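# Sort loose wooden strips into rows by colour

## Task

Put every loose wooden strip into the existing row that matches its colour, then release the gripper(s) so nothing is held at the end.

## Robot and tools

Robot: two arms, left_arm and right_arm, in a physics simulator, working over a table. Each arm has six joints plus a gripper. The left_arm sits on the +y side of the table. The names are only labels and do not refer to sides of a camera image. Nothing may end up off the table, whether placed or knocked. Occasionally something briefly pulls on a held part or shoves a loose object.

Scene frame: the origin is on the table surface midway between the arms, +x points out over the table, +z points up. Each result has a state line of the form left_arm: ... | right_arm: ..., giving each gripper's end_effector_position (metres) and end_effector_quat_wxyz in this frame. The printed position is the point between the finger pads, roughly 1 cm behind the fingertips, and can be off from reality, more so when the arm is stretched far. The fingers point along the gripper's +z axis and close along its y axis.

Tool execute_actions, argument "actions": a list holding one action, one wait, or nothing.
- Empty list {"actions": []}: no command; just returns the current state.
- Action {"rows": [[...]], "steps": N}: N is 1 to 15 control steps of 1/30 s (default 15). Each row is used for one step; if there are fewer rows than steps, the last row repeats. At most 15 rows.
- Wait {"steps": N} with no rows: N up to 300; returns once that many steps have passed since the previous result, counting the time you spent composing the reply.
- Optional "pictures": true/false controls whether camera images come back (they do by default).
A refused call sends nothing to the robot.

Row layout: always exactly 14 numbers, one flat list covering both arms, even if only one moves. First left_arm: waist, shoulder, elbow, wrist pitch, wrist yaw, wrist roll, then opening; then the same seven for right_arm. The six joint values are absolute target angles in radians, in the same form as the Joint positions line, not offsets. Stated ranges: waist -2.880 to 2.880, shoulder 0.000 to 3.142, elbow 0.000 to 3.019, wrist pitch -1.693 to 1.571, wrist yaw -1.571 to 1.571, wrist roll -2.094 to 2.094. The true ends may differ by up to 0.019 rad either way. A call is rejected if a target exceeds an end by more than 0.019 rad and lies further out than that joint's last reported angle. Targets past the real end are clipped to it, and a "joint sent to its limit" line may appear (possibly referring to an earlier, still-running action); the absence of that line does not prove more travel is available.

Opening: absolute, from -1 (closed) to +1 (fully open, pad gap 0.094 m). grip_measured in results reports the actual finger opening on this same scale; each gripper's reading may carry its own fixed error up to about 1 mm. Away from the extremes, the fingers move to where grip_measured equals your number. To hold a strip, keep commanding below grip_measured: about 0.03 below holds firmly, a smaller margin holds more gently. Pad force tops out around 50 to 62 N (lower on some grippers), less on very thin parts; first contact can spike briefly.

Motion limits: per step, each joint's target is held within a fixed lead of its measured angle (waist 0.264, shoulder 0.32, elbow 0.276, wrist pitch 0.33, wrist yaw 0.186, wrist roll 0.522 rad), and if targets would move the gripper over 70 mm from where it is, all of them are scaled back. So distant targets take several actions. The arms keep heading to the last row sent while you think or wait, until everything has nearly stopped or a step is HELD; after that only a new action makes them move further or push harder. Fingers already moving continue.

Result lines: Joint positions and Joint velocities give per-arm blocks (six joints in rad and rad/s, then pad gap in m and m/s). "joint command not followed" means a clearance check altered or blocked some joint targets; the rest of the row still ran. HELD marks steps on which your row was partly or wholly not sent. MOTOR HOT appears from 85 °C; at 100 °C an OVER-TEMPERATURE FAULT makes that arm and its gripper go limp and drop until cooled, so avoid holding loads for long stretches, including while thinking.

Tool zoom_image: {"camera": name, "region": [x0, y0, x1, y1]} in pixels of that camera's latest image, top-left is (0, 0), region no bigger than 504 by 504. Cameras: cam_head_left and cam_head_right, each 504x504, returned in that order. Approximate intrinsics: cam_head_left fx=fy=466.802, cx=251.668, cy=252.276; cam_head_right fx=fy=466.706, cx=250.841, cy=250.924; both pinhole with strong radial distortion.

Tool finished_scene: {"scene": n} with the current scene's number; it ends that scene irreversibly, reports whether the goal was met, and gives the next task if any. The goal must hold after ending. Replying without any tool call ends everything.

Avoid: dropping strips, slips, slamming, hard hits or heavy pushing on objects, and letting the two arms collide or press on each other (that can end the scene). Move smoothly and economically; open the grippers at the end.

Each tool is called as name(argument=value, ...), one argument or row to a line, values as JSON.

## Session

execute_actions(
  actions=[],
)

Scene clock: 0.00 s of 5700.00 s.
left_arm: end_effector_position=(+0.2044, +0.6524, +0.3944) grip_measured=+1.000 end_effector_quat_wxyz=(-0.006, +0.386, +0.902, +0.192) | right_arm: end_effector_position=(+0.3109, -0.0480, +0.1205) grip_measured=+1.000 end_effector_quat_wxyz=(+0.544, +0.046, +0.760, +0.353)
Joint positions: left_arm=[ 1.16   1.237  1.534 -1.487 -0.074  1.822  0.094] | right_arm=[1.025 1.475 0.303 0.984 0.55  0.736 0.094]
Joint velocities: left_arm=[ 0.005 -0.015 -0.022 -0.002  0.022 -0.066  0.   ] | right_arm=[ 0.005 -0.024 -0.012 -0.022 -0.022  0.037  0.   ]
Motor temperatures (°C, as the motors report them): left_arm=[23 22 24 23 25 22] | right_arm=[23 23 26 24 26 23]

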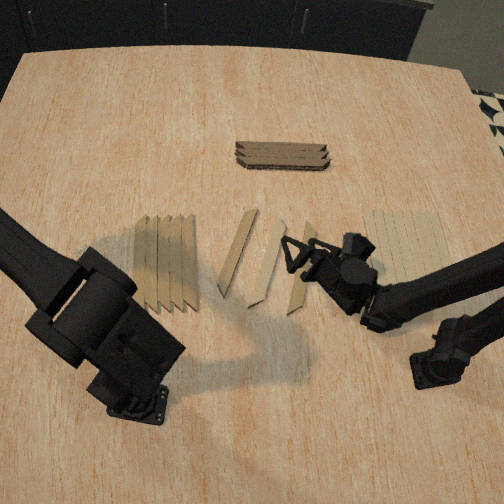

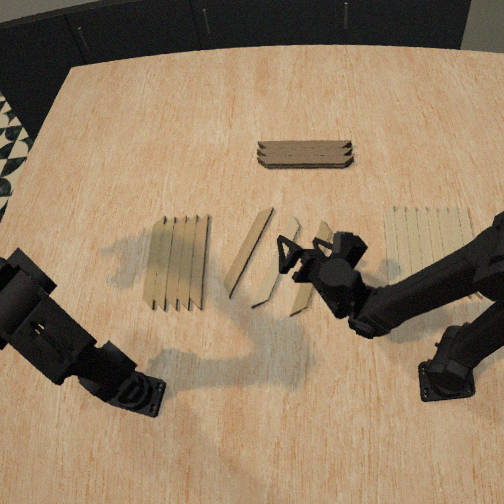

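execute_actions(
  actions=[
    {"rows":[[0.3,1.5,1.5,-1.571,0,0,1,-0.3,1.2,1.2,-1.2,0,0,1]]},
  ],
  pictures=false,
)

execute_actions(
  actions=[
    {"steps":90},
  ],
)

zoom_image(
  camera="cam_head_left",
  region=[110,120,470,340],
)

Scene clock: 8.27 s of 5700.00 s.
left_arm: end_effector_position=(+0.3992, +0.4829, +0.2634) grip_measured=+1.000 end_effector_quat_wxyz=(+0.007, +0.334, +0.943, +0.012) | right_arm: end_effector_position=(+0.4781, -0.0920, +0.2477) grip_measured=+1.000 end_effector_quat_wxyz=(+0.568, -0.121, +0.780, +0.231)
Joint positions: left_arm=[ 0.589  1.503  1.493 -1.535 -0.008  1.109  0.094] | right_arm=[0.524 1.244 0.686 0.309 0.033 0.241 0.094]
Joint velocities: left_arm=[-1.568  0.23  -0.081 -0.022 -0.051 -1.663  0.   ] | right_arm=[-1.118 -0.112  0.828 -1.341 -0.227 -0.593  0.   ]
Motor temperatures (°C, as the motors report them): left_arm=[23 22 26 23 25 22] | right_arm=[23 23 26 24 26 23]
Steps of this call (steps 1 to 90: nothing new was sent; then 4.77 s passed at rest; steps 91 to 105: all 15 steps of this action). Readings (joint positions):
91: left_arm=[1.153 1.243 1.533 -1.492 -0.065 1.792] | right_arm=[1.016 1.467 0.309 0.958 0.514 0.706]
92: left_arm=[1.136 1.251 1.533 -1.498 -0.055 1.754] | right_arm=[0.994 1.450 0.322 0.909 0.471 0.668]
94: left_arm=[1.079 1.285 1.532 -1.510 -0.037 1.676] | right_arm=[0.932 1.403 0.363 0.818 0.389 0.591]
98: left_arm=[0.929 1.380 1.522 -1.523 -0.017 1.496] | right_arm=[0.790 1.313 0.473 0.634 0.216 0.433]
105: the state above

Scene clock: 11.27 s of 5700.00 s.
left_arm: end_effector_position=(+0.4312, +0.3576, +0.2577) grip_measured=+1.000 end_effector_quat_wxyz=(-0.005, -0.066, +0.998, -0.001) | right_arm: end_effector_position=(+0.4286, -0.4793, +0.2548) grip_measured=+1.000 end_effector_quat_wxyz=(+0.160, +0.134, +0.978, -0.021)
Joint positions: left_arm=[ 0.304  1.513  1.49  -1.558  0.001  0.012  0.094] | right_arm=[-0.31   1.207  1.153 -1.192  0.002  0.012  0.094]
Joint velocities: left_arm=[ 0.015  0.005 -0.022 -0.002 -0.051  0.066  0.   ] | right_arm=[-0.024 -0.005 -0.002  0.002  0.007  0.095  0.   ]
Motor temperatures (°C, as the motors report them): left_arm=[23 23 26 23 25 22] | right_arm=[23 23 27 24 26 23]
Steps of this call (steps 1 to 45: the robot went on to your last target; steps 46 to 90: nothing new was sent). Readings (joint positions):
1: left_arm=[0.535 1.509 1.491 -1.537 -0.007 1.053] | right_arm=[0.487 1.242 0.714 0.264 0.025 0.223]
2: left_arm=[0.481 1.513 1.490 -1.537 -0.006 0.990] | right_arm=[0.449 1.240 0.742 0.218 0.020 0.206]
4: left_arm=[0.372 1.514 1.490 -1.544 -0.003 0.815] | right_arm=[0.374 1.239 0.795 0.129 0.013 0.177]
8: left_arm=[0.247 1.514 1.490 -1.555 0.006 0.426] | right_arm=[0.225 1.239 0.892 -0.049 0.008 0.133]
90: the state above
All arms were judged still, so your last target was given up. Only a new action makes them travel on or press farther. Fingers that are still opening or closing keep moving.

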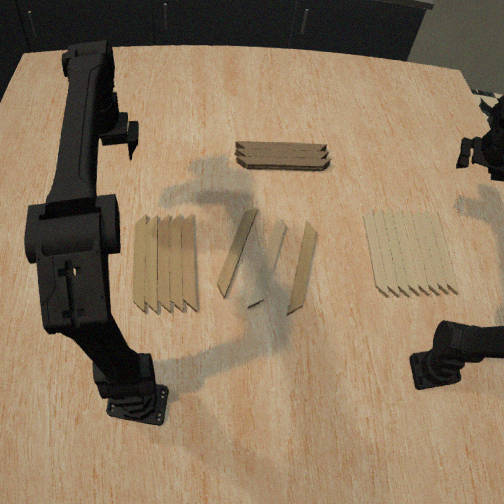

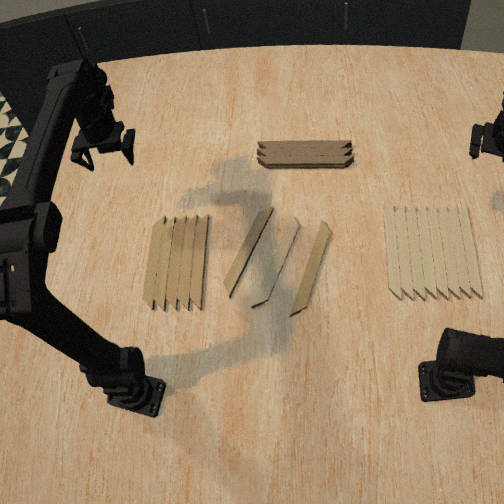

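Region (110, 120, 470, 340) of cam_head_left's 504x504 image, scaled by 1.400, with more detail than that image has.

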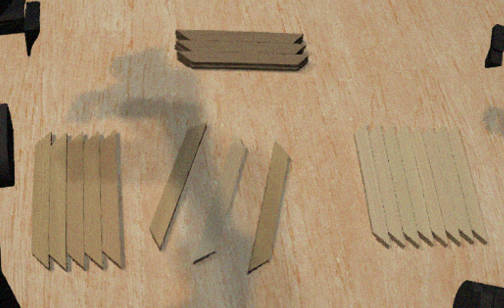

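execute_actions(
  actions=[
    {"rows":[[-0.4,1.35,0.97,-1.17,0,0,1,-0.1,1.0,0.8,-1.35,0,0,1]]},
  ],
  pictures=false,
)

execute_actions(
  actions=[
    {"steps":45},
  ],
)

Scene clock: 20.83 s of 5700.00 s.
left_arm: end_effector_position=(+0.2914, +0.1035, +0.1163) grip_measured=+1.000 end_effector_quat_wxyz=(-0.016, +0.281, +0.960, +0.003) | right_arm: end_effector_position=(+0.2772, -0.3844, +0.1549) grip_measured=+1.000 end_effector_quat_wxyz=(-0.003, +0.028, +1.000, +0.001)
Joint positions: left_arm=[-0.398  1.378  0.966 -1.191  0.003  0.012  0.094] | right_arm=[-0.095  1.     0.775 -1.352 -0.001  0.01   0.094]
Joint velocities: left_arm=[-1.265 -0.034 -0.1    0.11   0.168  0.066  0.   ] | right_arm=[ 0.005  0.015  0.012 -0.007  0.007  0.007  0.   ]
Motor temperatures (°C, as the motors report them): left_arm=[23 23 27 23 25 22] | right_arm=[23 24 30 24 26 23]
Steps of this call (steps 1 to 90: nothing new was sent; then 6.07 s passed at rest; steps 91 to 105: all 15 steps of this action). Readings (joint positions):
91: left_arm=[0.294 1.503 1.467 -1.519 -0.003 0.012] | right_arm=[-0.303 1.201 1.139 -1.196 0.004 0.012]
92: left_arm=[0.277 1.479 1.419 -1.452 -0.006 0.012] | right_arm=[-0.288 1.183 1.109 -1.207 0.005 0.012]
94: left_arm=[0.206 1.433 1.312 -1.358 -0.006 0.012] | right_arm=[-0.237 1.131 1.017 -1.242 0.005 0.012]
98: left_arm=[0.018 1.382 1.124 -1.264 -0.005 0.012] | right_arm=[-0.121 1.028 0.825 -1.324 -0.001 0.011]
105: the state above

Scene clock: 22.33 s of 5700.00 s.
left_arm: end_effector_position=(+0.2921, +0.1027, +0.1215) grip_measured=+1.000 end_effector_quat_wxyz=(-0.005, +0.282, +0.959, +0.001) | right_arm: end_effector_position=(+0.2772, -0.3844, +0.1549) grip_measured=+1.000 end_effector_quat_wxyz=(-0.003, +0.028, +1.000, +0.001)
Joint positions: left_arm=[-0.4    1.36   0.963 -1.184  0.001  0.012  0.094] | right_arm=[-0.095  1.     0.775 -1.352 -0.001  0.01   0.094]
Joint velocities: left_arm=[-0.015 -0.005 -0.017 -0.002  0.007  0.007  0.   ] | right_arm=[-0.005 -0.005 -0.007 -0.002  0.007 -0.022  0.   ]
Motor temperatures (°C, as the motors report them): left_arm=[23 23 27 23 25 22] | right_arm=[23 24 30 24 26 23]
Steps of this call (steps 1 to 30: the robot went on to your last target; steps 31 to 45: nothing new was sent). Readings (joint positions):
1: left_arm=[-0.431 1.378 0.964 -1.189 0.006 0.012] | right_arm=[-0.095 1.000 0.775 -1.352 -0.001 0.010]
2: left_arm=[-0.446 1.376 0.963 -1.188 0.006 0.012] | right_arm=[-0.095 1.000 0.775 -1.352 -0.001 0.010]
4: left_arm=[-0.441 1.370 0.963 -1.185 0.005 0.012] | right_arm=[-0.095 1.000 0.775 -1.352 -0.001 0.010]
8: left_arm=[-0.406 1.361 0.963 -1.184 0.002 0.012] | right_arm=[-0.095 1.000 0.775 -1.352 -0.001 0.010]
45: the state above
All arms were judged still, so your last target was given up. Only a new action makes them travel on or press farther. Fingers that are still opening or closing keep moving.

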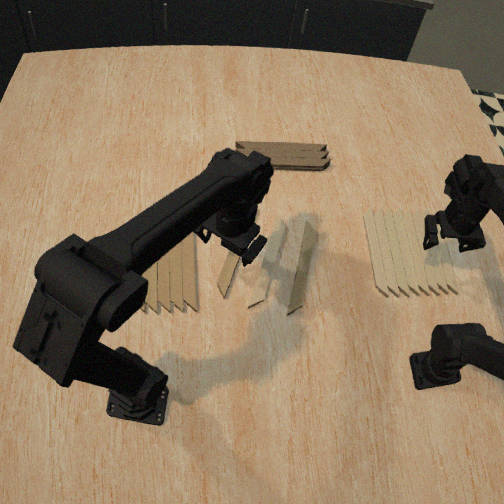

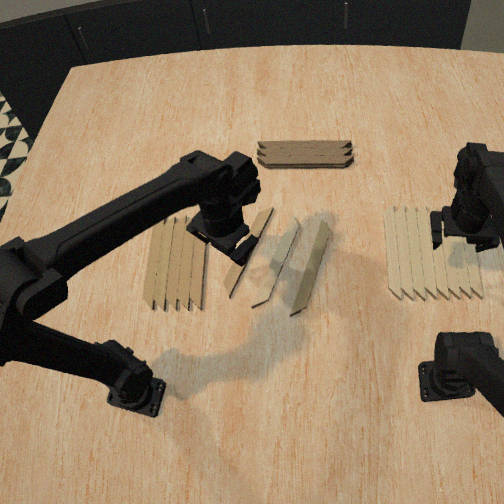

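execute_actions(
  actions=[
    {"rows":[[-0.46,1.46,0.86,-0.95,0,-0.32,0.3,-0.1,1.2,0.8,-1.15,0,0,0.3]]},
  ],
  pictures=false,
)

execute_actions(
  actions=[
    {"steps":25},
  ],
)

zoom_image(
  camera="cam_head_right",
  region=[140,170,350,330],
)

zoom_image(
  camera="cam_head_left",
  region=[130,170,340,330],
)

Scene clock: 32.30 s of 5700.00 s.
left_arm: end_effector_position=(+0.2775, +0.0865, +0.0442) grip_measured=+0.302 end_effector_quat_wxyz=(-0.009, +0.162, +0.987, +0.005) | right_arm: end_effector_position=(+0.3277, -0.3867, +0.1044) grip_measured=+0.303 end_effector_quat_wxyz=(-0.008, +0.028, +1.000, +0.001)
Joint positions: left_arm=[-0.462  1.471  0.844 -0.964 -0.001 -0.296  0.061] | right_arm=[-0.095  1.211  0.783 -1.158 -0.001  0.01   0.061]
Joint velocities: left_arm=[-0.015 -0.015  0.017 -0.007  0.007 -0.066 -0.001] | right_arm=[-0.005 -0.063  0.012 -0.012  0.022 -0.022  0.   ]
Motor temperatures (°C, as the motors report them): left_arm=[23 23 27 23 25 22] | right_arm=[23 24 30 24 26 23]
Steps of this call (steps 1 to 90: nothing new was sent; then 6.47 s passed at rest; steps 91 to 105: all 15 steps of this action). Readings (joint positions):
91: left_arm=[-0.404 1.363 0.949 -1.141 0.000 -0.037] | right_arm=[-0.095 1.011 0.775 -1.323 -0.001 0.010]
92: left_arm=[-0.413 1.368 0.928 -1.071 -0.001 -0.091] | right_arm=[-0.095 1.039 0.777 -1.268 -0.001 0.010]
94: left_arm=[-0.438 1.405 0.889 -0.996 -0.001 -0.170] | right_arm=[-0.095 1.125 0.783 -1.191 -0.001 0.010]
98: left_arm=[-0.462 1.469 0.847 -0.971 -0.001 -0.251] | right_arm=[-0.095 1.235 0.783 -1.159 -0.001 0.010]
105: the state above

Scene clock: 33.13 s of 5700.00 s.
left_arm: end_effector_position=(+0.2775, +0.0865, +0.0442) grip_measured=+0.302 end_effector_quat_wxyz=(-0.009, +0.156, +0.988, +0.005) | right_arm: end_effector_position=(+0.3278, -0.3867, +0.1051) grip_measured=+0.303 end_effector_quat_wxyz=(-0.007, +0.028, +1.000, +0.001)
Joint positions: left_arm=[-0.462  1.471  0.844 -0.964 -0.001 -0.308  0.061] | right_arm=[-0.095  1.209  0.783 -1.158 -0.001  0.01   0.061]
Joint velocities: left_arm=[-0.005 -0.005  0.002  0.007  0.022  0.037 -0.001] | right_arm=[-0.005 -0.005 -0.007 -0.022 -0.051 -0.022  0.   ]
Motor temperatures (°C, as the motors report them): left_arm=[23 23 27 23 25 22] | right_arm=[23 24 30 24 26 23]
Steps of this call (steps 1 to 25: the robot went on to your last target). Readings (joint positions):
1: left_arm=[-0.462 1.471 0.844 -0.964 -0.001 -0.298] | right_arm=[-0.095 1.210 0.783 -1.158 -0.001 0.010]
2: left_arm=[-0.462 1.471 0.844 -0.964 -0.001 -0.300] | right_arm=[-0.095 1.209 0.783 -1.158 -0.001 0.010]
4: left_arm=[-0.462 1.471 0.844 -0.964 -0.001 -0.303] | right_arm=[-0.095 1.209 0.783 -1.158 -0.001 0.010]
8: left_arm=[-0.462 1.471 0.844 -0.964 -0.001 -0.306] | right_arm=[-0.095 1.209 0.783 -1.158 -0.001 0.010]
25: the state above

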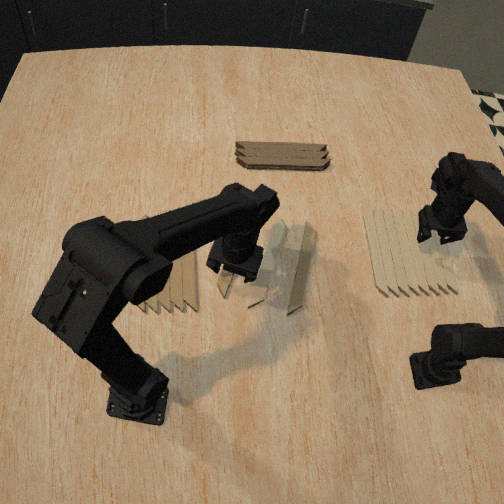

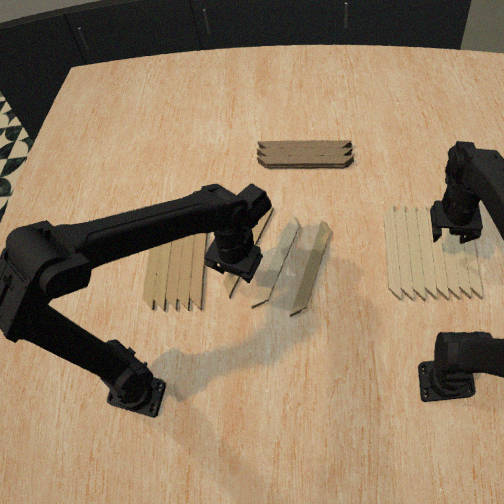

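Region (140, 170, 350, 330) of cam_head_right's 504x504 image, scaled by 2.400, with more detail than that image has; it fills the top 384 rows of this view, and the rest is white.

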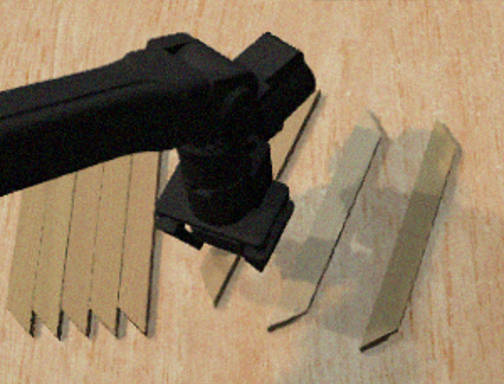

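Region (130, 170, 340, 330) of cam_head_left's 504x504 image, scaled by 2.400, with more detail than that image has; it fills the top 384 rows of this view, and the rest is white.

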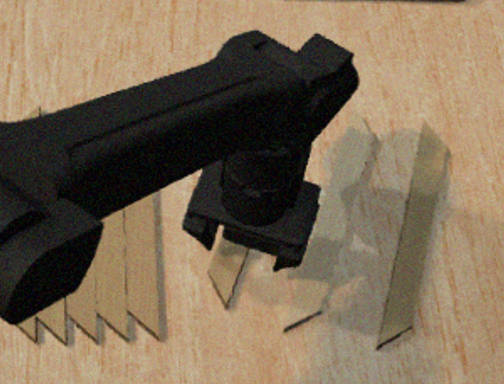

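execute_actions(
  actions=[
    {"rows":[[-0.42,1.585,0.915,-0.86,0,-0.27,0.3,-0.1,1.1,0.8,-1.25,0,0,0.3]]},
  ],
)

zoom_image(
  camera="cam_head_right",
  region=[140,170,350,330],
)

zoom_image(
  camera="cam_head_left",
  region=[130,170,340,330],
)

Scene clock: 38.90 s of 5700.00 s.
left_arm: end_effector_position=(+0.3156, +0.0782, +0.0198) grip_measured=+0.302 end_effector_quat_wxyz=(+0.005, +0.148, +0.989, -0.003) | right_arm: end_effector_position=(+0.3082, -0.3858, +0.1369) grip_measured=+0.303 end_effector_quat_wxyz=(+0.012, +0.028, +1.000, +0.000)
Joint positions: left_arm=[-0.421  1.582  0.894 -0.87   0.002 -0.283  0.061] | right_arm=[-0.095  1.088  0.783 -1.242 -0.001  0.01   0.061]
Joint velocities: left_arm=[-0.015 -0.015  0.007 -0.012 -0.081  0.051 -0.   ] | right_arm=[ 0.005 -0.024 -0.002 -0.002 -0.081  0.007 -0.001]
Motor temperatures (°C, as the motors report them): left_arm=[23 23 28 23 25 22] | right_arm=[23 24 30 24 26 23]
Steps of this call (steps 1 to 15: the robot went on to your last target; steps 16 to 90: nothing new was sent; then 2.27 s passed at rest; steps 91 to 105: all 15 steps of this action). Readings (joint positions):
91: left_arm=[-0.459 1.478 0.846 -0.950 0.000 -0.304] | right_arm=[-0.095 1.203 0.783 -1.171 -0.001 0.010]
92: left_arm=[-0.454 1.494 0.854 -0.926 0.000 -0.299] | right_arm=[-0.095 1.190 0.783 -1.196 -0.001 0.010]
94: left_arm=[-0.438 1.541 0.879 -0.890 0.000 -0.293] | right_arm=[-0.095 1.149 0.783 -1.228 -0.001 0.010]
98: left_arm=[-0.421 1.582 0.893 -0.871 0.002 -0.287] | right_arm=[-0.095 1.089 0.783 -1.241 -0.001 0.010]
105: the state above

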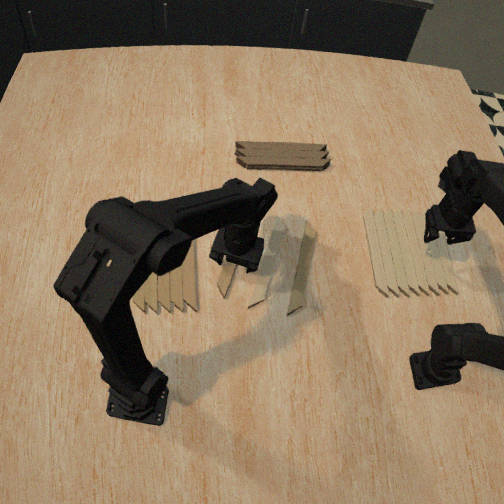

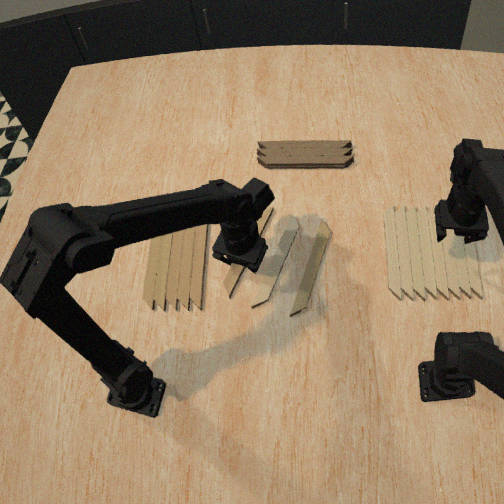

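Region (140, 170, 350, 330) of cam_head_right's 504x504 image, scaled by 2.400, with more detail than that image has; it fills the top 384 rows of this view, and the rest is white.

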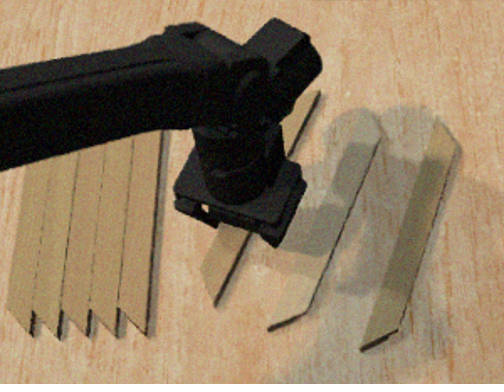

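Region (130, 170, 340, 330) of cam_head_left's 504x504 image, scaled by 2.400, with more detail than that image has; it fills the top 384 rows of this view, and the rest is white.

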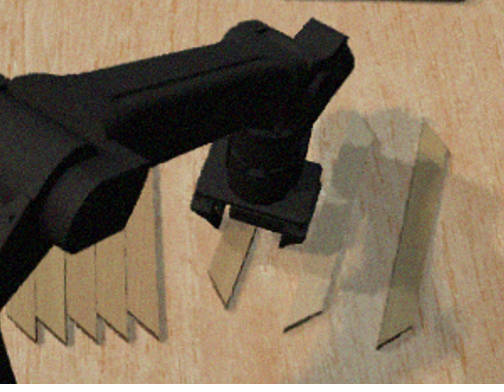

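execute_actions(
  actions=[
    {"rows":[[-0.40,1.58,0.915,-0.86,0,-0.24,0.1,-0.1,1.1,0.8,-1.25,0,0,0.3],[-0.40,1.58,0.915,-0.86,0,-0.24,0.0,-0.1,1.1,0.8,-1.25,0,0,0.3],[-0.40,1.58,0.915,-0.86,0,-0.24,0.0,-0.1,1.1,0.8,-1.25,0,0,0.3],[-0.40,1.58,0.915,-0.86,0,-0.24,0.0,-0.1,1.1,0.8,-1.25,0,0,0.3],[-0.40,1.585,0.90,-0.86,0,-0.24,0.0,-0.1,1.1,0.8,-1.25,0,0,0.3]]},
  ],
  pictures=false,
)

execute_actions(
  actions=[
    {"rows":[[-0.40,1.585,0.90,-0.86,0,-0.24,-0.5,-0.1,1.1,0.8,-1.25,0,0,0.3]]},
  ],
)

Scene clock: 43.33 s of 5700.00 s.
left_arm: end_effector_position=(+0.3188, +0.0831, +0.0198) grip_measured=+0.002 end_effector_quat_wxyz=(+0.005, +0.156, +0.988, -0.003) | right_arm: end_effector_position=(+0.3082, -0.3858, +0.1369) grip_measured=+0.303 end_effector_quat_wxyz=(+0.012, +0.028, +1.000, +0.000)
Joint positions: left_arm=[-0.406  1.582  0.894 -0.87   0.002 -0.254  0.047] | right_arm=[-0.095  1.088  0.783 -1.242 -0.001  0.01   0.061]
Joint velocities: left_arm=[-0.024 -0.005 -0.002  0.007  0.007  0.022  0.   ] | right_arm=[ 0.005  0.005 -0.012 -0.002 -0.037 -0.007 -0.   ]
Motor temperatures (°C, as the motors report them): left_arm=[23 23 28 23 25 22] | right_arm=[23 24 30 24 26 23]
Steps of this call (steps 1 to 15: the robot went on to your last target; steps 16 to 90: nothing new was sent; then 0.93 s passed at rest; steps 91 to 105: all 15 steps of this action). Readings (joint positions):
91: left_arm=[-0.420 1.582 0.894 -0.870 0.002 -0.278] | right_arm=[-0.095 1.088 0.783 -1.242 -0.001 0.010]
92: left_arm=[-0.418 1.582 0.894 -0.870 0.002 -0.272] | right_arm=[-0.095 1.088 0.783 -1.242 -0.001 0.010]
94: left_arm=[-0.413 1.582 0.894 -0.870 0.002 -0.265] | right_arm=[-0.095 1.088 0.783 -1.242 -0.001 0.010]
98: left_arm=[-0.407 1.582 0.894 -0.870 0.002 -0.258] | right_arm=[-0.095 1.088 0.783 -1.242 -0.001 0.010]
105: the state above

Scene clock: 43.83 s of 5700.00 s.
left_arm: end_effector_position=(+0.3189, +0.0832, +0.0198) grip_measured=-0.440 end_effector_quat_wxyz=(+0.005, +0.156, +0.988, -0.003) | right_arm: end_effector_position=(+0.3082, -0.3858, +0.1369) grip_measured=+0.303 end_effector_quat_wxyz=(+0.012, +0.028, +1.000, +0.000)
Joint positions: left_arm=[-0.406  1.582  0.894 -0.87   0.001 -0.252  0.026] | right_arm=[-0.095  1.088  0.783 -1.242 -0.001  0.01   0.061]
Joint velocities: left_arm=[-0.005  0.015 -0.007  0.002 -0.051 -0.037  0.   ] | right_arm=[-0.024 -0.015  0.002 -0.017 -0.007  0.022 -0.001]
Motor temperatures (°C, as the motors report them): left_arm=[23 23 28 23 25 22] | right_arm=[23 24 30 24 26 23]
Steps of this call (steps 1 to 15: all 15 steps of this action). Readings (joint positions):
1: left_arm=[-0.406 1.582 0.894 -0.870 0.002 -0.254] | right_arm=[-0.095 1.088 0.783 -1.242 -0.001 0.010]
2: left_arm=[-0.406 1.582 0.894 -0.870 0.001 -0.253] | right_arm=[-0.095 1.088 0.783 -1.242 -0.001 0.010]
4: left_arm=[-0.406 1.582 0.894 -0.870 0.001 -0.252] | right_arm=[-0.095 1.088 0.783 -1.242 -0.001 0.010]
8: left_arm=[-0.406 1.582 0.894 -0.870 0.001 -0.252] | right_arm=[-0.095 1.088 0.783 -1.242 -0.001 0.010]
15: the state above

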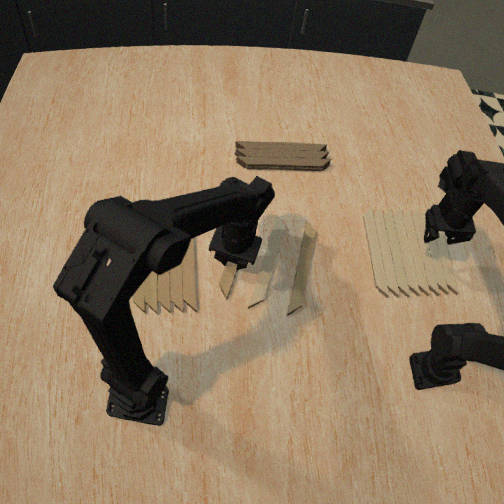

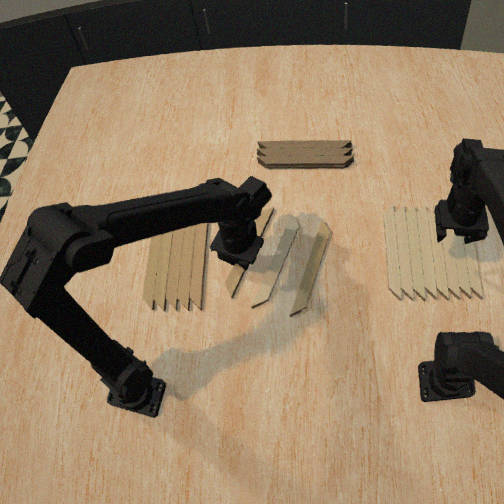

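execute_actions(
  actions=[
    {"rows":[[-0.40,1.54,0.90,-0.90,0,-0.26,-0.48,-0.1,1.1,0.8,-1.25,0,0,0.3],[-0.40,1.53,0.90,-0.90,0,-0.3,-0.48,-0.1,1.1,0.8,-1.25,0,0,0.3],[-0.40,1.52,0.90,-0.90,0,-0.35,-0.48,-0.1,1.1,0.8,-1.25,0,0,0.3],[-0.38,1.50,0.88,-0.90,0,-0.4,-0.48,-0.1,1.1,0.8,-1.25,0,0,0.3],[-0.36,1.48,0.85,-0.90,0,-0.45,-0.48,-0.1,1.1,0.8,-1.25,0,0,0.3],[-0.33,1.47,0.82,-0.90,0,-0.5,-0.48,-0.1,1.1,0.8,-1.25,0,0,0.3]]},
  ],
  pictures=false,
)

execute_actions(
  actions=[
    {"steps":15},
  ],
)

zoom_image(
  camera="cam_head_right",
  region=[140,170,350,330],
)

Scene clock: 50.67 s of 5700.00 s.
left_arm: end_effector_position=(+0.3070, +0.1256, +0.0368) grip_measured=-0.440 end_effector_quat_wxyz=(+0.012, +0.008, +1.000, -0.007) | right_arm: end_effector_position=(+0.3082, -0.3858, +0.1369) grip_measured=+0.303 end_effector_quat_wxyz=(+0.012, +0.028, +1.000, +0.000)
Joint positions: left_arm=[-0.325  1.466  0.814 -0.891  0.    -0.47   0.026] | right_arm=[-0.095  1.088  0.783 -1.242 -0.001  0.01   0.061]
Joint velocities: left_arm=[-0.005  0.005 -0.017  0.012  0.007 -0.154  0.   ] | right_arm=[-0.015 -0.015 -0.012  0.002  0.007  0.037 -0.   ]
Motor temperatures (°C, as the motors report them): left_arm=[23 23 27 23 25 22] | right_arm=[23 24 30 24 26 23]
Steps of this call (steps 1 to 15: the robot went on to your last target; steps 16 to 90: nothing new was sent; then 3.33 s passed at rest; steps 91 to 105: all 15 steps of this action). Readings (joint positions):
91: left_arm=[-0.406 1.581 0.894 -0.873 0.001 -0.252] | right_arm=[-0.095 1.088 0.783 -1.242 -0.001 0.010]
92: left_arm=[-0.406 1.577 0.894 -0.878 0.001 -0.258] | right_arm=[-0.095 1.088 0.783 -1.242 -0.001 0.010]
94: left_arm=[-0.405 1.560 0.890 -0.884 0.001 -0.292] | right_arm=[-0.095 1.088 0.783 -1.242 -0.001 0.010]
98: left_arm=[-0.362 1.486 0.837 -0.886 0.002 -0.399] | right_arm=[-0.095 1.088 0.783 -1.242 -0.001 0.010]
105: the state above

Scene clock: 51.17 s of 5700.00 s.
left_arm: end_effector_position=(+0.3070, +0.1256, +0.0368) grip_measured=-0.440 end_effector_quat_wxyz=(+0.012, -0.001, +1.000, -0.007) | right_arm: end_effector_position=(+0.3082, -0.3858, +0.1369) grip_measured=+0.303 end_effector_quat_wxyz=(+0.012, +0.028, +1.000, +0.000)
Joint positions: left_arm=[-0.325  1.466  0.814 -0.891  0.    -0.487  0.026] | right_arm=[-0.095  1.088  0.783 -1.242 -0.001  0.01   0.061]
Joint velocities: left_arm=[-0.015  0.015 -0.007 -0.002  0.081 -0.007  0.   ] | right_arm=[ 0.015  0.005 -0.007 -0.002 -0.022  0.095  0.   ]
Motor temperatures (°C, as the motors report them): left_arm=[23 23 27 23 25 22] | right_arm=[23 24 30 24 26 23]
Steps of this call (steps 1 to 15: the robot went on to your last target). Readings (joint positions):
1: left_arm=[-0.325 1.466 0.814 -0.891 0.000 -0.474] | right_arm=[-0.095 1.088 0.783 -1.242 -0.001 0.010]
2: left_arm=[-0.325 1.466 0.814 -0.891 0.000 -0.476] | right_arm=[-0.095 1.088 0.783 -1.242 -0.001 0.010]
4: left_arm=[-0.325 1.466 0.814 -0.891 0.000 -0.480] | right_arm=[-0.095 1.088 0.783 -1.242 -0.001 0.010]
8: left_arm=[-0.325 1.466 0.814 -0.891 0.000 -0.485] | right_arm=[-0.095 1.088 0.783 -1.242 -0.001 0.010]
15: the state above

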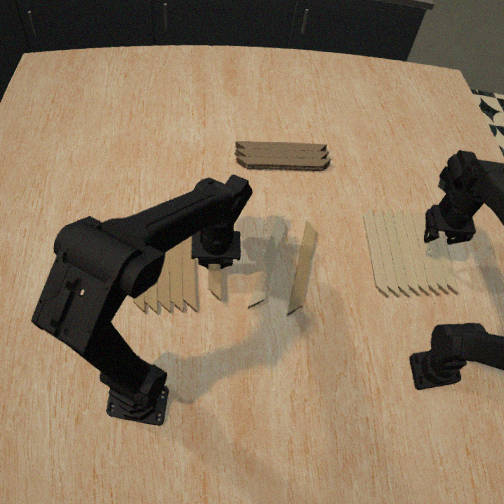

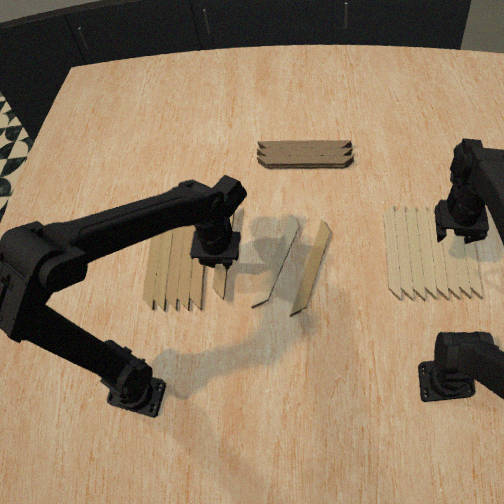

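Region (140, 170, 350, 330) of cam_head_right's 504x504 image, scaled by 2.400, with more detail than that image has; it fills the top 384 rows of this view, and the rest is white.

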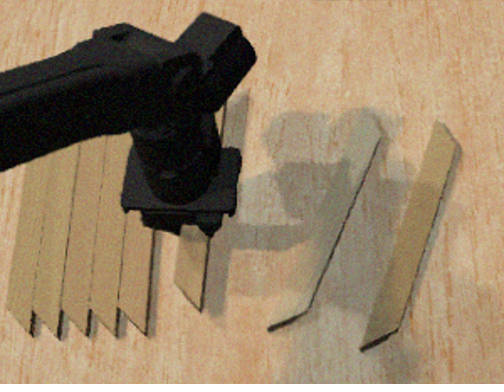

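execute_actions(
  actions=[
    {"rows":[[-0.325,1.45,0.75,-0.85,0,-0.5,-0.48,-0.1,1.1,0.8,-1.25,0,0,0.3]]},
  ],
)

zoom_image(
  camera="cam_head_right",
  region=[140,170,350,330],
)

Scene clock: 55.67 s of 5700.00 s.
left_arm: end_effector_position=(+0.2833, +0.1381, +0.0189) grip_measured=-0.440 end_effector_quat_wxyz=(-0.002, -0.002, +1.000, +0.001) | right_arm: end_effector_position=(+0.3082, -0.3858, +0.1369) grip_measured=+0.303 end_effector_quat_wxyz=(+0.012, +0.028, +1.000, +0.000)
Joint positions: left_arm=[-0.325  1.455  0.743 -0.863  0.    -0.488  0.026] | right_arm=[-0.095  1.088  0.783 -1.242 -0.001  0.01   0.061]
Joint velocities: left_arm=[-0.015 -0.005  0.002  0.007  0.037 -0.051  0.001] | right_arm=[-0.005 -0.015 -0.002 -0.007 -0.022  0.066 -0.001]
Motor temperatures (°C, as the motors report them): left_arm=[23 23 27 23 25 22] | right_arm=[23 24 30 24 26 23]
Steps of this call (steps 1 to 15: the robot went on to your last target; steps 16 to 90: nothing new was sent; then 1.00 s passed at rest; steps 91 to 105: all 15 steps of this action). Readings (joint positions):
91: left_arm=[-0.325 1.465 0.807 -0.884 0.000 -0.487] | right_arm=[-0.095 1.088 0.783 -1.242 -0.001 0.010]
92: left_arm=[-0.325 1.462 0.794 -0.871 0.000 -0.487] | right_arm=[-0.095 1.088 0.783 -1.242 -0.001 0.010]
94: left_arm=[-0.325 1.459 0.764 -0.865 0.000 -0.487] | right_arm=[-0.095 1.088 0.783 -1.242 -0.001 0.010]
98: left_arm=[-0.325 1.455 0.743 -0.863 0.000 -0.488] | right_arm=[-0.095 1.088 0.783 -1.242 -0.001 0.010]
105: the state above

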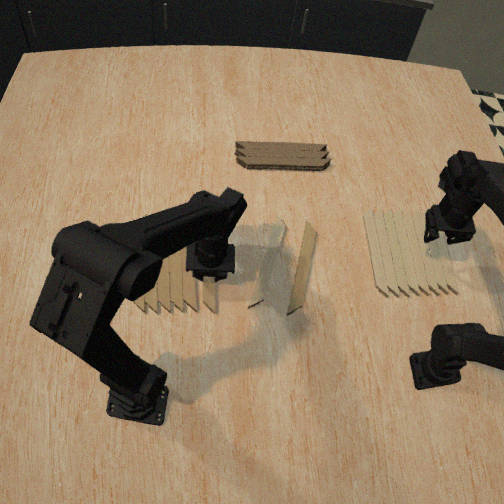

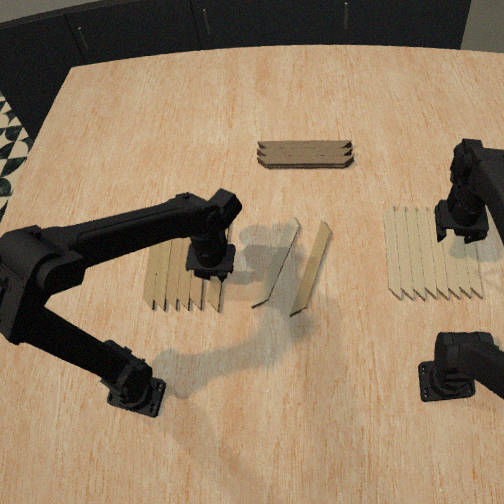

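Region (140, 170, 350, 330) of cam_head_right's 504x504 image, scaled by 2.400, with more detail than that image has; it fills the top 384 rows of this view, and the rest is white.

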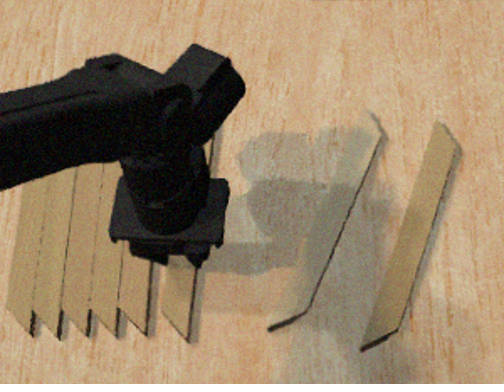

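execute_actions(
  actions=[
    {"rows":[[-0.325,1.45,0.75,-0.85,0,-0.5,-0.3,0.3,1.2,0.9,-1.25,0,0.6,0.2],[-0.325,1.45,0.75,-0.85,0,-0.5,-0.3,0.3,1.2,0.9,-1.25,0,0.6,0.2],[-0.325,1.45,0.75,-0.85,0,-0.5,-0.3,0.3,1.2,0.9,-1.25,0,0.6,0.2],[-0.325,1.45,0.75,-0.85,0,-0.5,-0.3,0.3,1.2,0.9,-1.25,0,0.6,0.2],[-0.325,1.45,0.75,-0.85,0,-0.5,-0.3,0.3,1.2,0.9,-1.25,0,0.6,0.2],[-0.325,1.45,0.75,-0.85,0,-0.5,-0.3,0.3,1.2,0.9,-1.25,0,0.6,0.2],[-0.325,1.36,0.83,-1.03,0,-0.5,-0.3,0.3,1.2,0.9,-1.25,0,0.6,0.2]]},
  ],
  pictures=false,
)

execute_actions(
  actions=[
    {"rows":[[0.7,1.0,0.83,-1.3,0,-0.5,-0.3,0.84,1.55,0.99,-0.99,0,1.13,0.2]]},
  ],
  pictures=false,
)

execute_actions(
  actions=[
    {"steps":30},
  ],
)

zoom_image(
  camera="cam_head_left",
  region=[180,170,390,330],
)

zoom_image(
  camera="cam_head_right",
  region=[180,170,390,330],
)

Scene clock: 68.90 s of 5700.00 s.
left_arm: end_effector_position=(+0.2851, +0.1372, +0.0715) grip_measured=-0.302 end_effector_quat_wxyz=(+0.006, -0.002, +1.000, -0.003) | right_arm: end_effector_position=(+0.3171, -0.2655, +0.1330) grip_measured=+0.203 end_effector_quat_wxyz=(-0.010, +0.100, +0.995, -0.004)
Joint positions: left_arm=[-0.325  1.35   0.807 -1.014  0.    -0.488  0.033] | right_arm=[ 0.312  1.207  0.86  -1.246 -0.002  0.561  0.057]
Joint velocities: left_arm=[-0.015 -0.024  0.085 -0.017  0.037 -0.007 -0.   ] | right_arm=[-0.044 -0.005 -0.002  0.002 -0.066  0.154 -0.001]
Motor temperatures (°C, as the motors report them): left_arm=[23 23 27 23 25 22] | right_arm=[23 24 30 24 26 23]
Steps of this call (steps 1 to 15: the robot went on to your last target; steps 16 to 90: nothing new was sent; then 9.73 s passed at rest; steps 91 to 105: all 15 steps of this action). Readings (joint positions):
91: left_arm=[-0.325 1.455 0.743 -0.863 0.000 -0.488] | right_arm=[-0.078 1.094 0.787 -1.244 0.006 0.074]
92: left_arm=[-0.325 1.455 0.743 -0.863 0.000 -0.488] | right_arm=[-0.034 1.107 0.796 -1.246 0.009 0.154]
94: left_arm=[-0.325 1.455 0.743 -0.863 0.000 -0.488] | right_arm=[0.095 1.147 0.823 -1.246 0.008 0.282]
98: left_arm=[-0.325 1.441 0.760 -0.942 0.000 -0.488] | right_arm=[0.315 1.205 0.860 -1.246 -0.005 0.460]
105: the state above

Scene clock: 69.40 s of 5700.00 s.
left_arm: end_effector_position=(+0.2283, +0.4266, +0.1734) grip_measured=-0.302 end_effector_quat_wxyz=(+0.059, -0.476, +0.878, +0.003) | right_arm: end_effector_position=(+0.2631, -0.0658, +0.0386) grip_measured=+0.203 end_effector_quat_wxyz=(-0.018, +0.068, +0.997, -0.023)
Joint positions: left_arm=[ 0.664  0.985  0.811 -1.279 -0.004 -0.49   0.033] | right_arm=[ 0.876  1.57   0.94  -0.998 -0.005  1.06   0.057]
Joint velocities: left_arm=[ 1.89   0.122  0.002 -0.037 -0.11  -0.095 -0.001] | right_arm=[ 0.132 -0.083  0.027  0.012  0.007  0.403 -0.   ]
Motor temperatures (°C, as the motors report them): left_arm=[23 23 27 23 25 22] | right_arm=[23 24 30 24 26 23]
Steps of this call (steps 1 to 15: all 15 steps of this action). Readings (joint positions):
1: left_arm=[-0.315 1.340 0.808 -1.034 0.005 -0.488] | right_arm=[0.320 1.216 0.861 -1.229 0.002 0.601]
2: left_arm=[-0.291 1.317 0.806 -1.073 0.006 -0.488] | right_arm=[0.342 1.237 0.865 -1.197 0.004 0.649]
4: left_arm=[-0.210 1.240 0.803 -1.143 0.006 -0.488] | right_arm=[0.412 1.311 0.886 -1.136 0.004 0.736]
8: left_arm=[0.038 1.059 0.804 -1.237 0.004 -0.488] | right_arm=[0.597 1.474 0.922 -1.045 0.004 0.883]
15: the state above

Scene clock: 70.40 s of 5700.00 s.
left_arm: end_effector_position=(+0.2218, +0.4351, +0.1713) grip_measured=-0.302 end_effector_quat_wxyz=(+0.051, -0.495, +0.868, +0.002) | right_arm: end_effector_position=(+0.2740, -0.0705, +0.0413) grip_measured=+0.203 end_effector_quat_wxyz=(-0.014, +0.111, +0.994, -0.020)
Joint positions: left_arm=[ 0.705  0.992  0.811 -1.286 -0.002 -0.492  0.033] | right_arm=[ 0.848  1.568  0.946 -0.998 -0.002  1.118  0.057]
Joint velocities: left_arm=[-0.005  0.005 -0.012 -0.007  0.007  0.022 -0.001] | right_arm=[-0.005  0.005  0.002  0.002 -0.007  0.139 -0.001]
Motor temperatures (°C, as the motors report them): left_arm=[23 23 28 23 25 22] | right_arm=[23 24 30 24 26 23]
Steps of this call (steps 1 to 30: the robot went on to your last target). Readings (joint positions):
1: left_arm=[0.713 0.988 0.811 -1.281 -0.006 -0.491] | right_arm=[0.877 1.569 0.941 -0.998 -0.005 1.071]
2: left_arm=[0.735 0.991 0.811 -1.283 -0.007 -0.491] | right_arm=[0.872 1.569 0.942 -0.998 -0.004 1.081]
4: left_arm=[0.733 0.992 0.811 -1.285 -0.005 -0.492] | right_arm=[0.861 1.568 0.945 -0.998 -0.003 1.094]
8: left_arm=[0.706 0.992 0.811 -1.286 -0.002 -0.492] | right_arm=[0.848 1.568 0.946 -0.998 -0.002 1.109]
30: the state above
All arms were judged still, so your last target was given up. Only a new action makes them travel on or press farther. Fingers that are still opening or closing keep moving.

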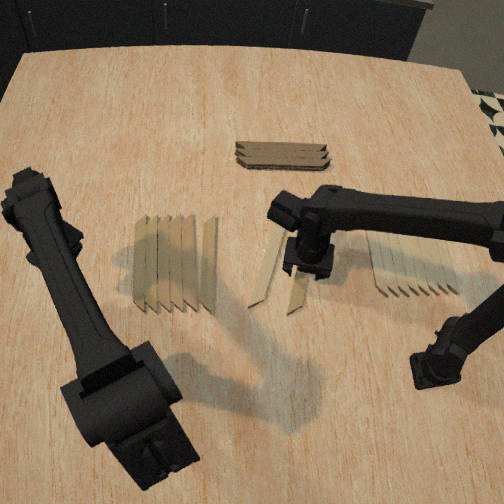

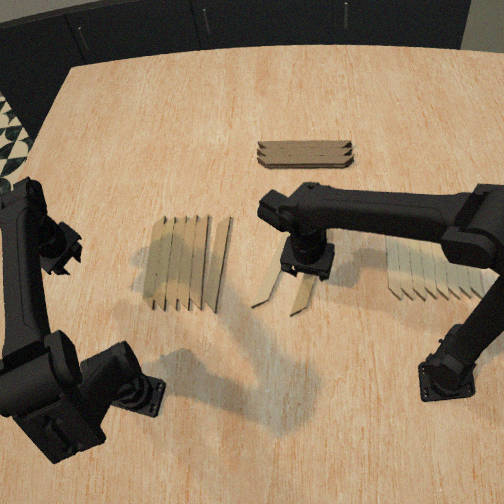

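Region (180, 170, 390, 330) of cam_head_left's 504x504 image, scaled by 2.400, with more detail than that image has; it fills the top 384 rows of this view, and the rest is white.

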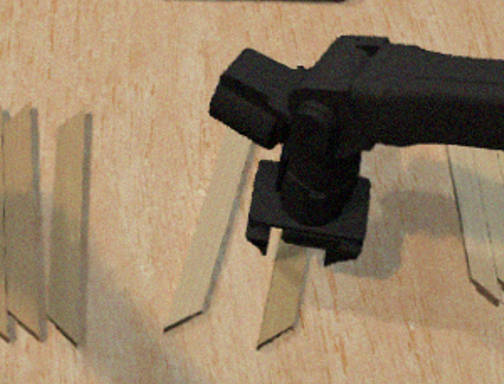

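Region (180, 170, 390, 330) of cam_head_right's 504x504 image, scaled by 2.400, with more detail than that image has; it fills the top 384 rows of this view, and the rest is white.

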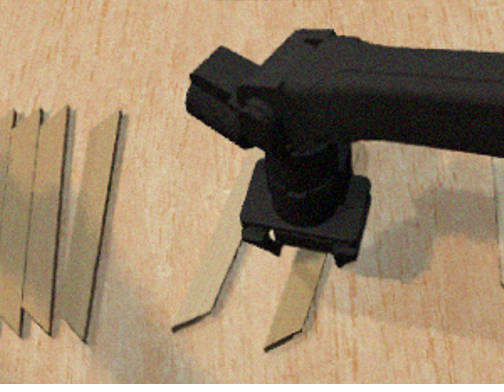

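execute_actions(
  actions=[
    {"rows":[[0.7,1.0,0.83,-1.3,0,-0.5,-0.3,0.83,1.61,0.955,-0.875,0,1.13,0.1]]},
  ],
  pictures=false,
)

execute_actions(
  actions=[
    {"rows":[[0.7,1.0,0.83,-1.3,0,-0.5,-0.3,0.83,1.61,0.955,-0.875,0,1.13,-0.48]]},
  ],
)

Scene clock: 73.27 s of 5700.00 s.
left_arm: end_effector_position=(+0.2218, +0.4351, +0.1713) grip_measured=-0.302 end_effector_quat_wxyz=(+0.051, -0.495, +0.868, +0.002) | right_arm: end_effector_position=(+0.2903, -0.0531, +0.0285) grip_measured=+0.103 end_effector_quat_wxyz=(+0.007, +0.113, +0.993, +0.013)
Joint positions: left_arm=[ 0.705  0.992  0.811 -1.286 -0.002 -0.492  0.033] | right_arm=[ 0.843  1.6    0.944 -0.885 -0.002  1.119  0.052]
Joint velocities: left_arm=[-0.015  0.015 -0.012  0.007  0.007 -0.066 -0.001] | right_arm=[-0.005  0.005 -0.002  0.007  0.037 -0.007 -0.   ]
Motor temperatures (°C, as the motors report them): left_arm=[23 23 28 23 25 22] | right_arm=[23 24 30 24 26 23]
Steps of this call (steps 1 to 71: nothing new was sent; steps 72 to 86: all 15 steps of this action). Readings (joint positions):
72: left_arm=[0.705 0.992 0.811 -1.286 -0.002 -0.492] | right_arm=[0.847 1.569 0.945 -0.978 -0.002 1.119]
73: left_arm=[0.705 0.992 0.811 -1.286 -0.002 -0.492] | right_arm=[0.847 1.572 0.944 -0.946 -0.002 1.119]
75: left_arm=[0.705 0.992 0.811 -1.286 -0.002 -0.492] | right_arm=[0.845 1.583 0.944 -0.901 -0.002 1.119]
79: left_arm=[0.705 0.992 0.811 -1.286 -0.002 -0.492] | right_arm=[0.843 1.599 0.944 -0.887 -0.002 1.119]
86: the state above

Scene clock: 73.77 s of 5700.00 s.
left_arm: end_effector_position=(+0.2218, +0.4351, +0.1713) grip_measured=-0.302 end_effector_quat_wxyz=(+0.051, -0.495, +0.868, +0.002) | right_arm: end_effector_position=(+0.2903, -0.0531, +0.0285) grip_measured=-0.477 end_effector_quat_wxyz=(+0.007, +0.113, +0.993, +0.013)
Joint positions: left_arm=[ 0.705  0.992  0.811 -1.286 -0.002 -0.492  0.033] | right_arm=[ 0.843  1.6    0.944 -0.885 -0.002  1.119  0.025]
Joint velocities: left_arm=[-0.015  0.005 -0.007 -0.007  0.007 -0.007 -0.   ] | right_arm=[-0.015 -0.015 -0.017 -0.017  0.007 -0.022  0.001]
Motor temperatures (°C, as the motors report them): left_arm=[23 23 28 23 25 22] | right_arm=[23 24 30 24 26 23]
Steps of this call (steps 1 to 15: all 15 steps of this action). Readings (joint positions):
1: left_arm=[0.705 0.992 0.811 -1.286 -0.002 -0.492] | right_arm=[0.843 1.600 0.944 -0.885 -0.002 1.119]
2: left_arm=[0.705 0.992 0.811 -1.286 -0.002 -0.492] | right_arm=[0.843 1.600 0.944 -0.885 -0.002 1.119]
4: left_arm=[0.705 0.992 0.811 -1.286 -0.002 -0.492] | right_arm=[0.843 1.600 0.944 -0.885 -0.002 1.119]
8: left_arm=[0.705 0.992 0.811 -1.286 -0.002 -0.492] | right_arm=[0.843 1.600 0.944 -0.885 -0.002 1.119]
15: the state above

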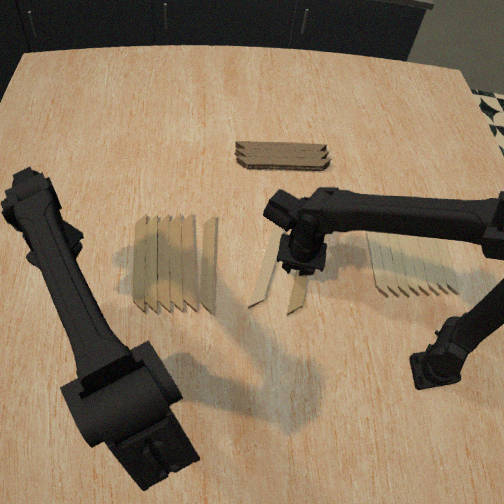

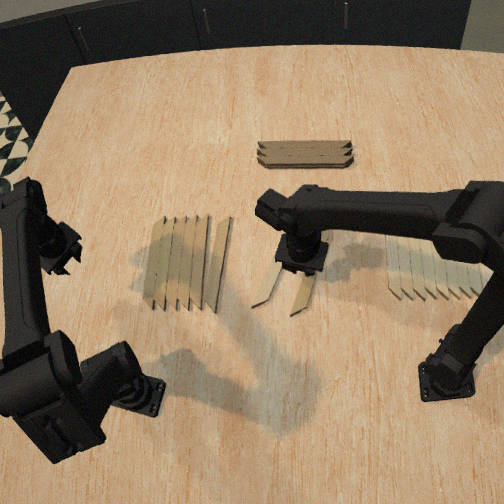

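Too high (friction deadband); lower the elbow.

execute_actions(
  actions=[
    {"rows":[[0.7,1.0,0.83,-1.3,0,-0.5,-0.3,0.82,1.61,0.955,-0.875,0,1.13,0.1],[0.7,1.0,0.83,-1.3,0,-0.5,-0.3,0.82,1.61,0.955,-0.875,0,1.13,0.1],[0.7,1.0,0.83,-1.3,0,-0.5,-0.3,0.82,1.61,0.955,-0.875,0,1.13,0.1],[0.7,1.0,0.83,-1.3,0,-0.5,-0.3,0.82,1.61,0.955,-0.875,0,1.13,0.1],[0.7,1.0,0.83,-1.3,0,-0.5,-0.3,0.82,1.61,0.955,-0.875,0,1.13,0.1],[0.7,1.0,0.83,-1.3,0,-0.5,-0.3,0.82,1.61,0.955,-0.875,0,1.13,0.1],[0.7,1.0,0.83,-1.3,0,-0.5,-0.3,0.82,1.62,0.915,-0.865,0,1.13,0.1]]},
  ],
  pictures=false,
)

execute_actions(
  actions=[
    {"rows":[[0.7,1.0,0.83,-1.3,0,-0.5,-0.3,0.82,1.62,0.915,-0.865,0,1.13,-0.48]]},
  ],
)

Scene clock: 82.37 s of 5700.00 s.
left_arm: end_effector_position=(+0.2218, +0.4351, +0.1713) grip_measured=-0.302 end_effector_quat_wxyz=(+0.051, -0.495, +0.868, +0.002) | right_arm: end_effector_position=(+0.2872, -0.0666, +0.0181) grip_measured=+0.098 end_effector_quat_wxyz=(+0.002, +0.120, +0.993, +0.001)
Joint positions: left_arm=[ 0.705  0.992  0.811 -1.286 -0.002 -0.492  0.033] | right_arm=[ 0.83   1.605  0.916 -0.878  0.002  1.119  0.052]
Joint velocities: left_arm=[-0.005 -0.015  0.002  0.012  0.037 -0.037  0.001] | right_arm=[-0.005  0.024 -0.012  0.012 -0.051  0.081 -0.   ]
Motor temperatures (°C, as the motors report them): left_arm=[23 23 29 23 25 22] | right_arm=[23 24 30 24 26 23]
Steps of this call (steps 1 to 15: the robot went on to your last target; steps 16 to 90: nothing new was sent; then 5.10 s passed at rest; steps 91 to 105: all 15 steps of this action). Readings (joint positions):
91: left_arm=[0.705 0.992 0.811 -1.286 -0.002 -0.492] | right_arm=[0.842 1.600 0.944 -0.885 -0.002 1.119]
92: left_arm=[0.705 0.992 0.811 -1.286 -0.002 -0.492] | right_arm=[0.841 1.600 0.944 -0.885 -0.002 1.119]
94: left_arm=[0.705 0.992 0.811 -1.286 -0.002 -0.492] | right_arm=[0.836 1.600 0.944 -0.885 -0.002 1.119]
98: left_arm=[0.705 0.992 0.811 -1.286 -0.002 -0.492] | right_arm=[0.832 1.600 0.938 -0.882 0.001 1.119]
105: the state above

Scene clock: 82.87 s of 5700.00 s.
left_arm: end_effector_position=(+0.2218, +0.4351, +0.1713) grip_measured=-0.302 end_effector_quat_wxyz=(+0.051, -0.495, +0.868, +0.002) | right_arm: end_effector_position=(+0.2875, -0.0660, +0.0178) grip_measured=-0.442 end_effector_quat_wxyz=(+0.002, +0.120, +0.993, +0.002)
Joint positions: left_arm=[ 0.705  0.992  0.811 -1.286 -0.002 -0.492  0.033] | right_arm=[ 0.83   1.606  0.916 -0.875  0.002  1.12   0.026]
Joint velocities: left_arm=[-0.005  0.015  0.007 -0.007  0.022 -0.007 -0.   ] | right_arm=[-0.015  0.005  0.017  0.007 -0.022 -0.051 -0.   ]
Motor temperatures (°C, as the motors report them): left_arm=[23 23 29 23 25 22] | right_arm=[23 24 30 24 26 23]
Steps of this call (steps 1 to 15: all 15 steps of this action). Readings (joint positions):
1: left_arm=[0.705 0.992 0.811 -1.286 -0.002 -0.492] | right_arm=[0.830 1.606 0.916 -0.877 0.002 1.119]
2: left_arm=[0.705 0.992 0.811 -1.286 -0.002 -0.492] | right_arm=[0.830 1.606 0.916 -0.877 0.002 1.119]
4: left_arm=[0.705 0.992 0.811 -1.286 -0.002 -0.492] | right_arm=[0.830 1.606 0.916 -0.875 0.002 1.120]
8: left_arm=[0.705 0.992 0.811 -1.286 -0.002 -0.492] | right_arm=[0.830 1.606 0.916 -0.875 0.002 1.120]
15: the state above

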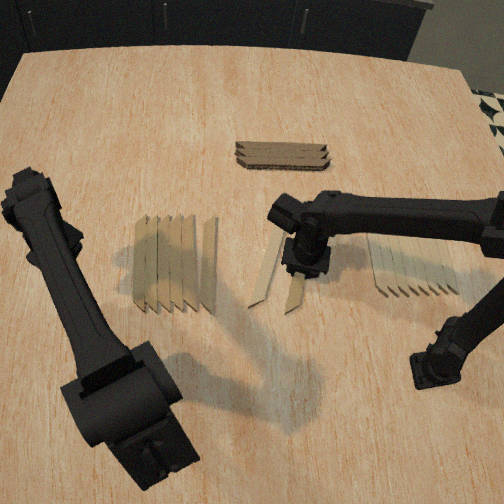

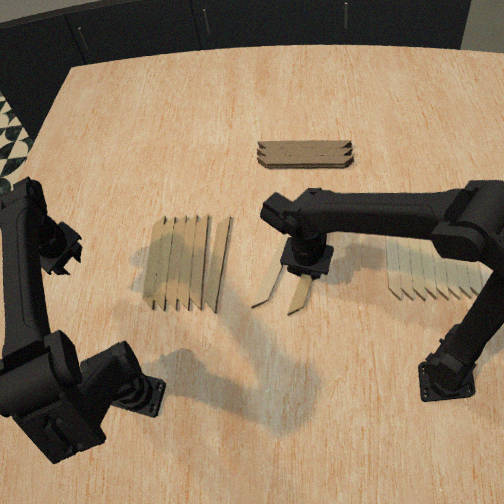

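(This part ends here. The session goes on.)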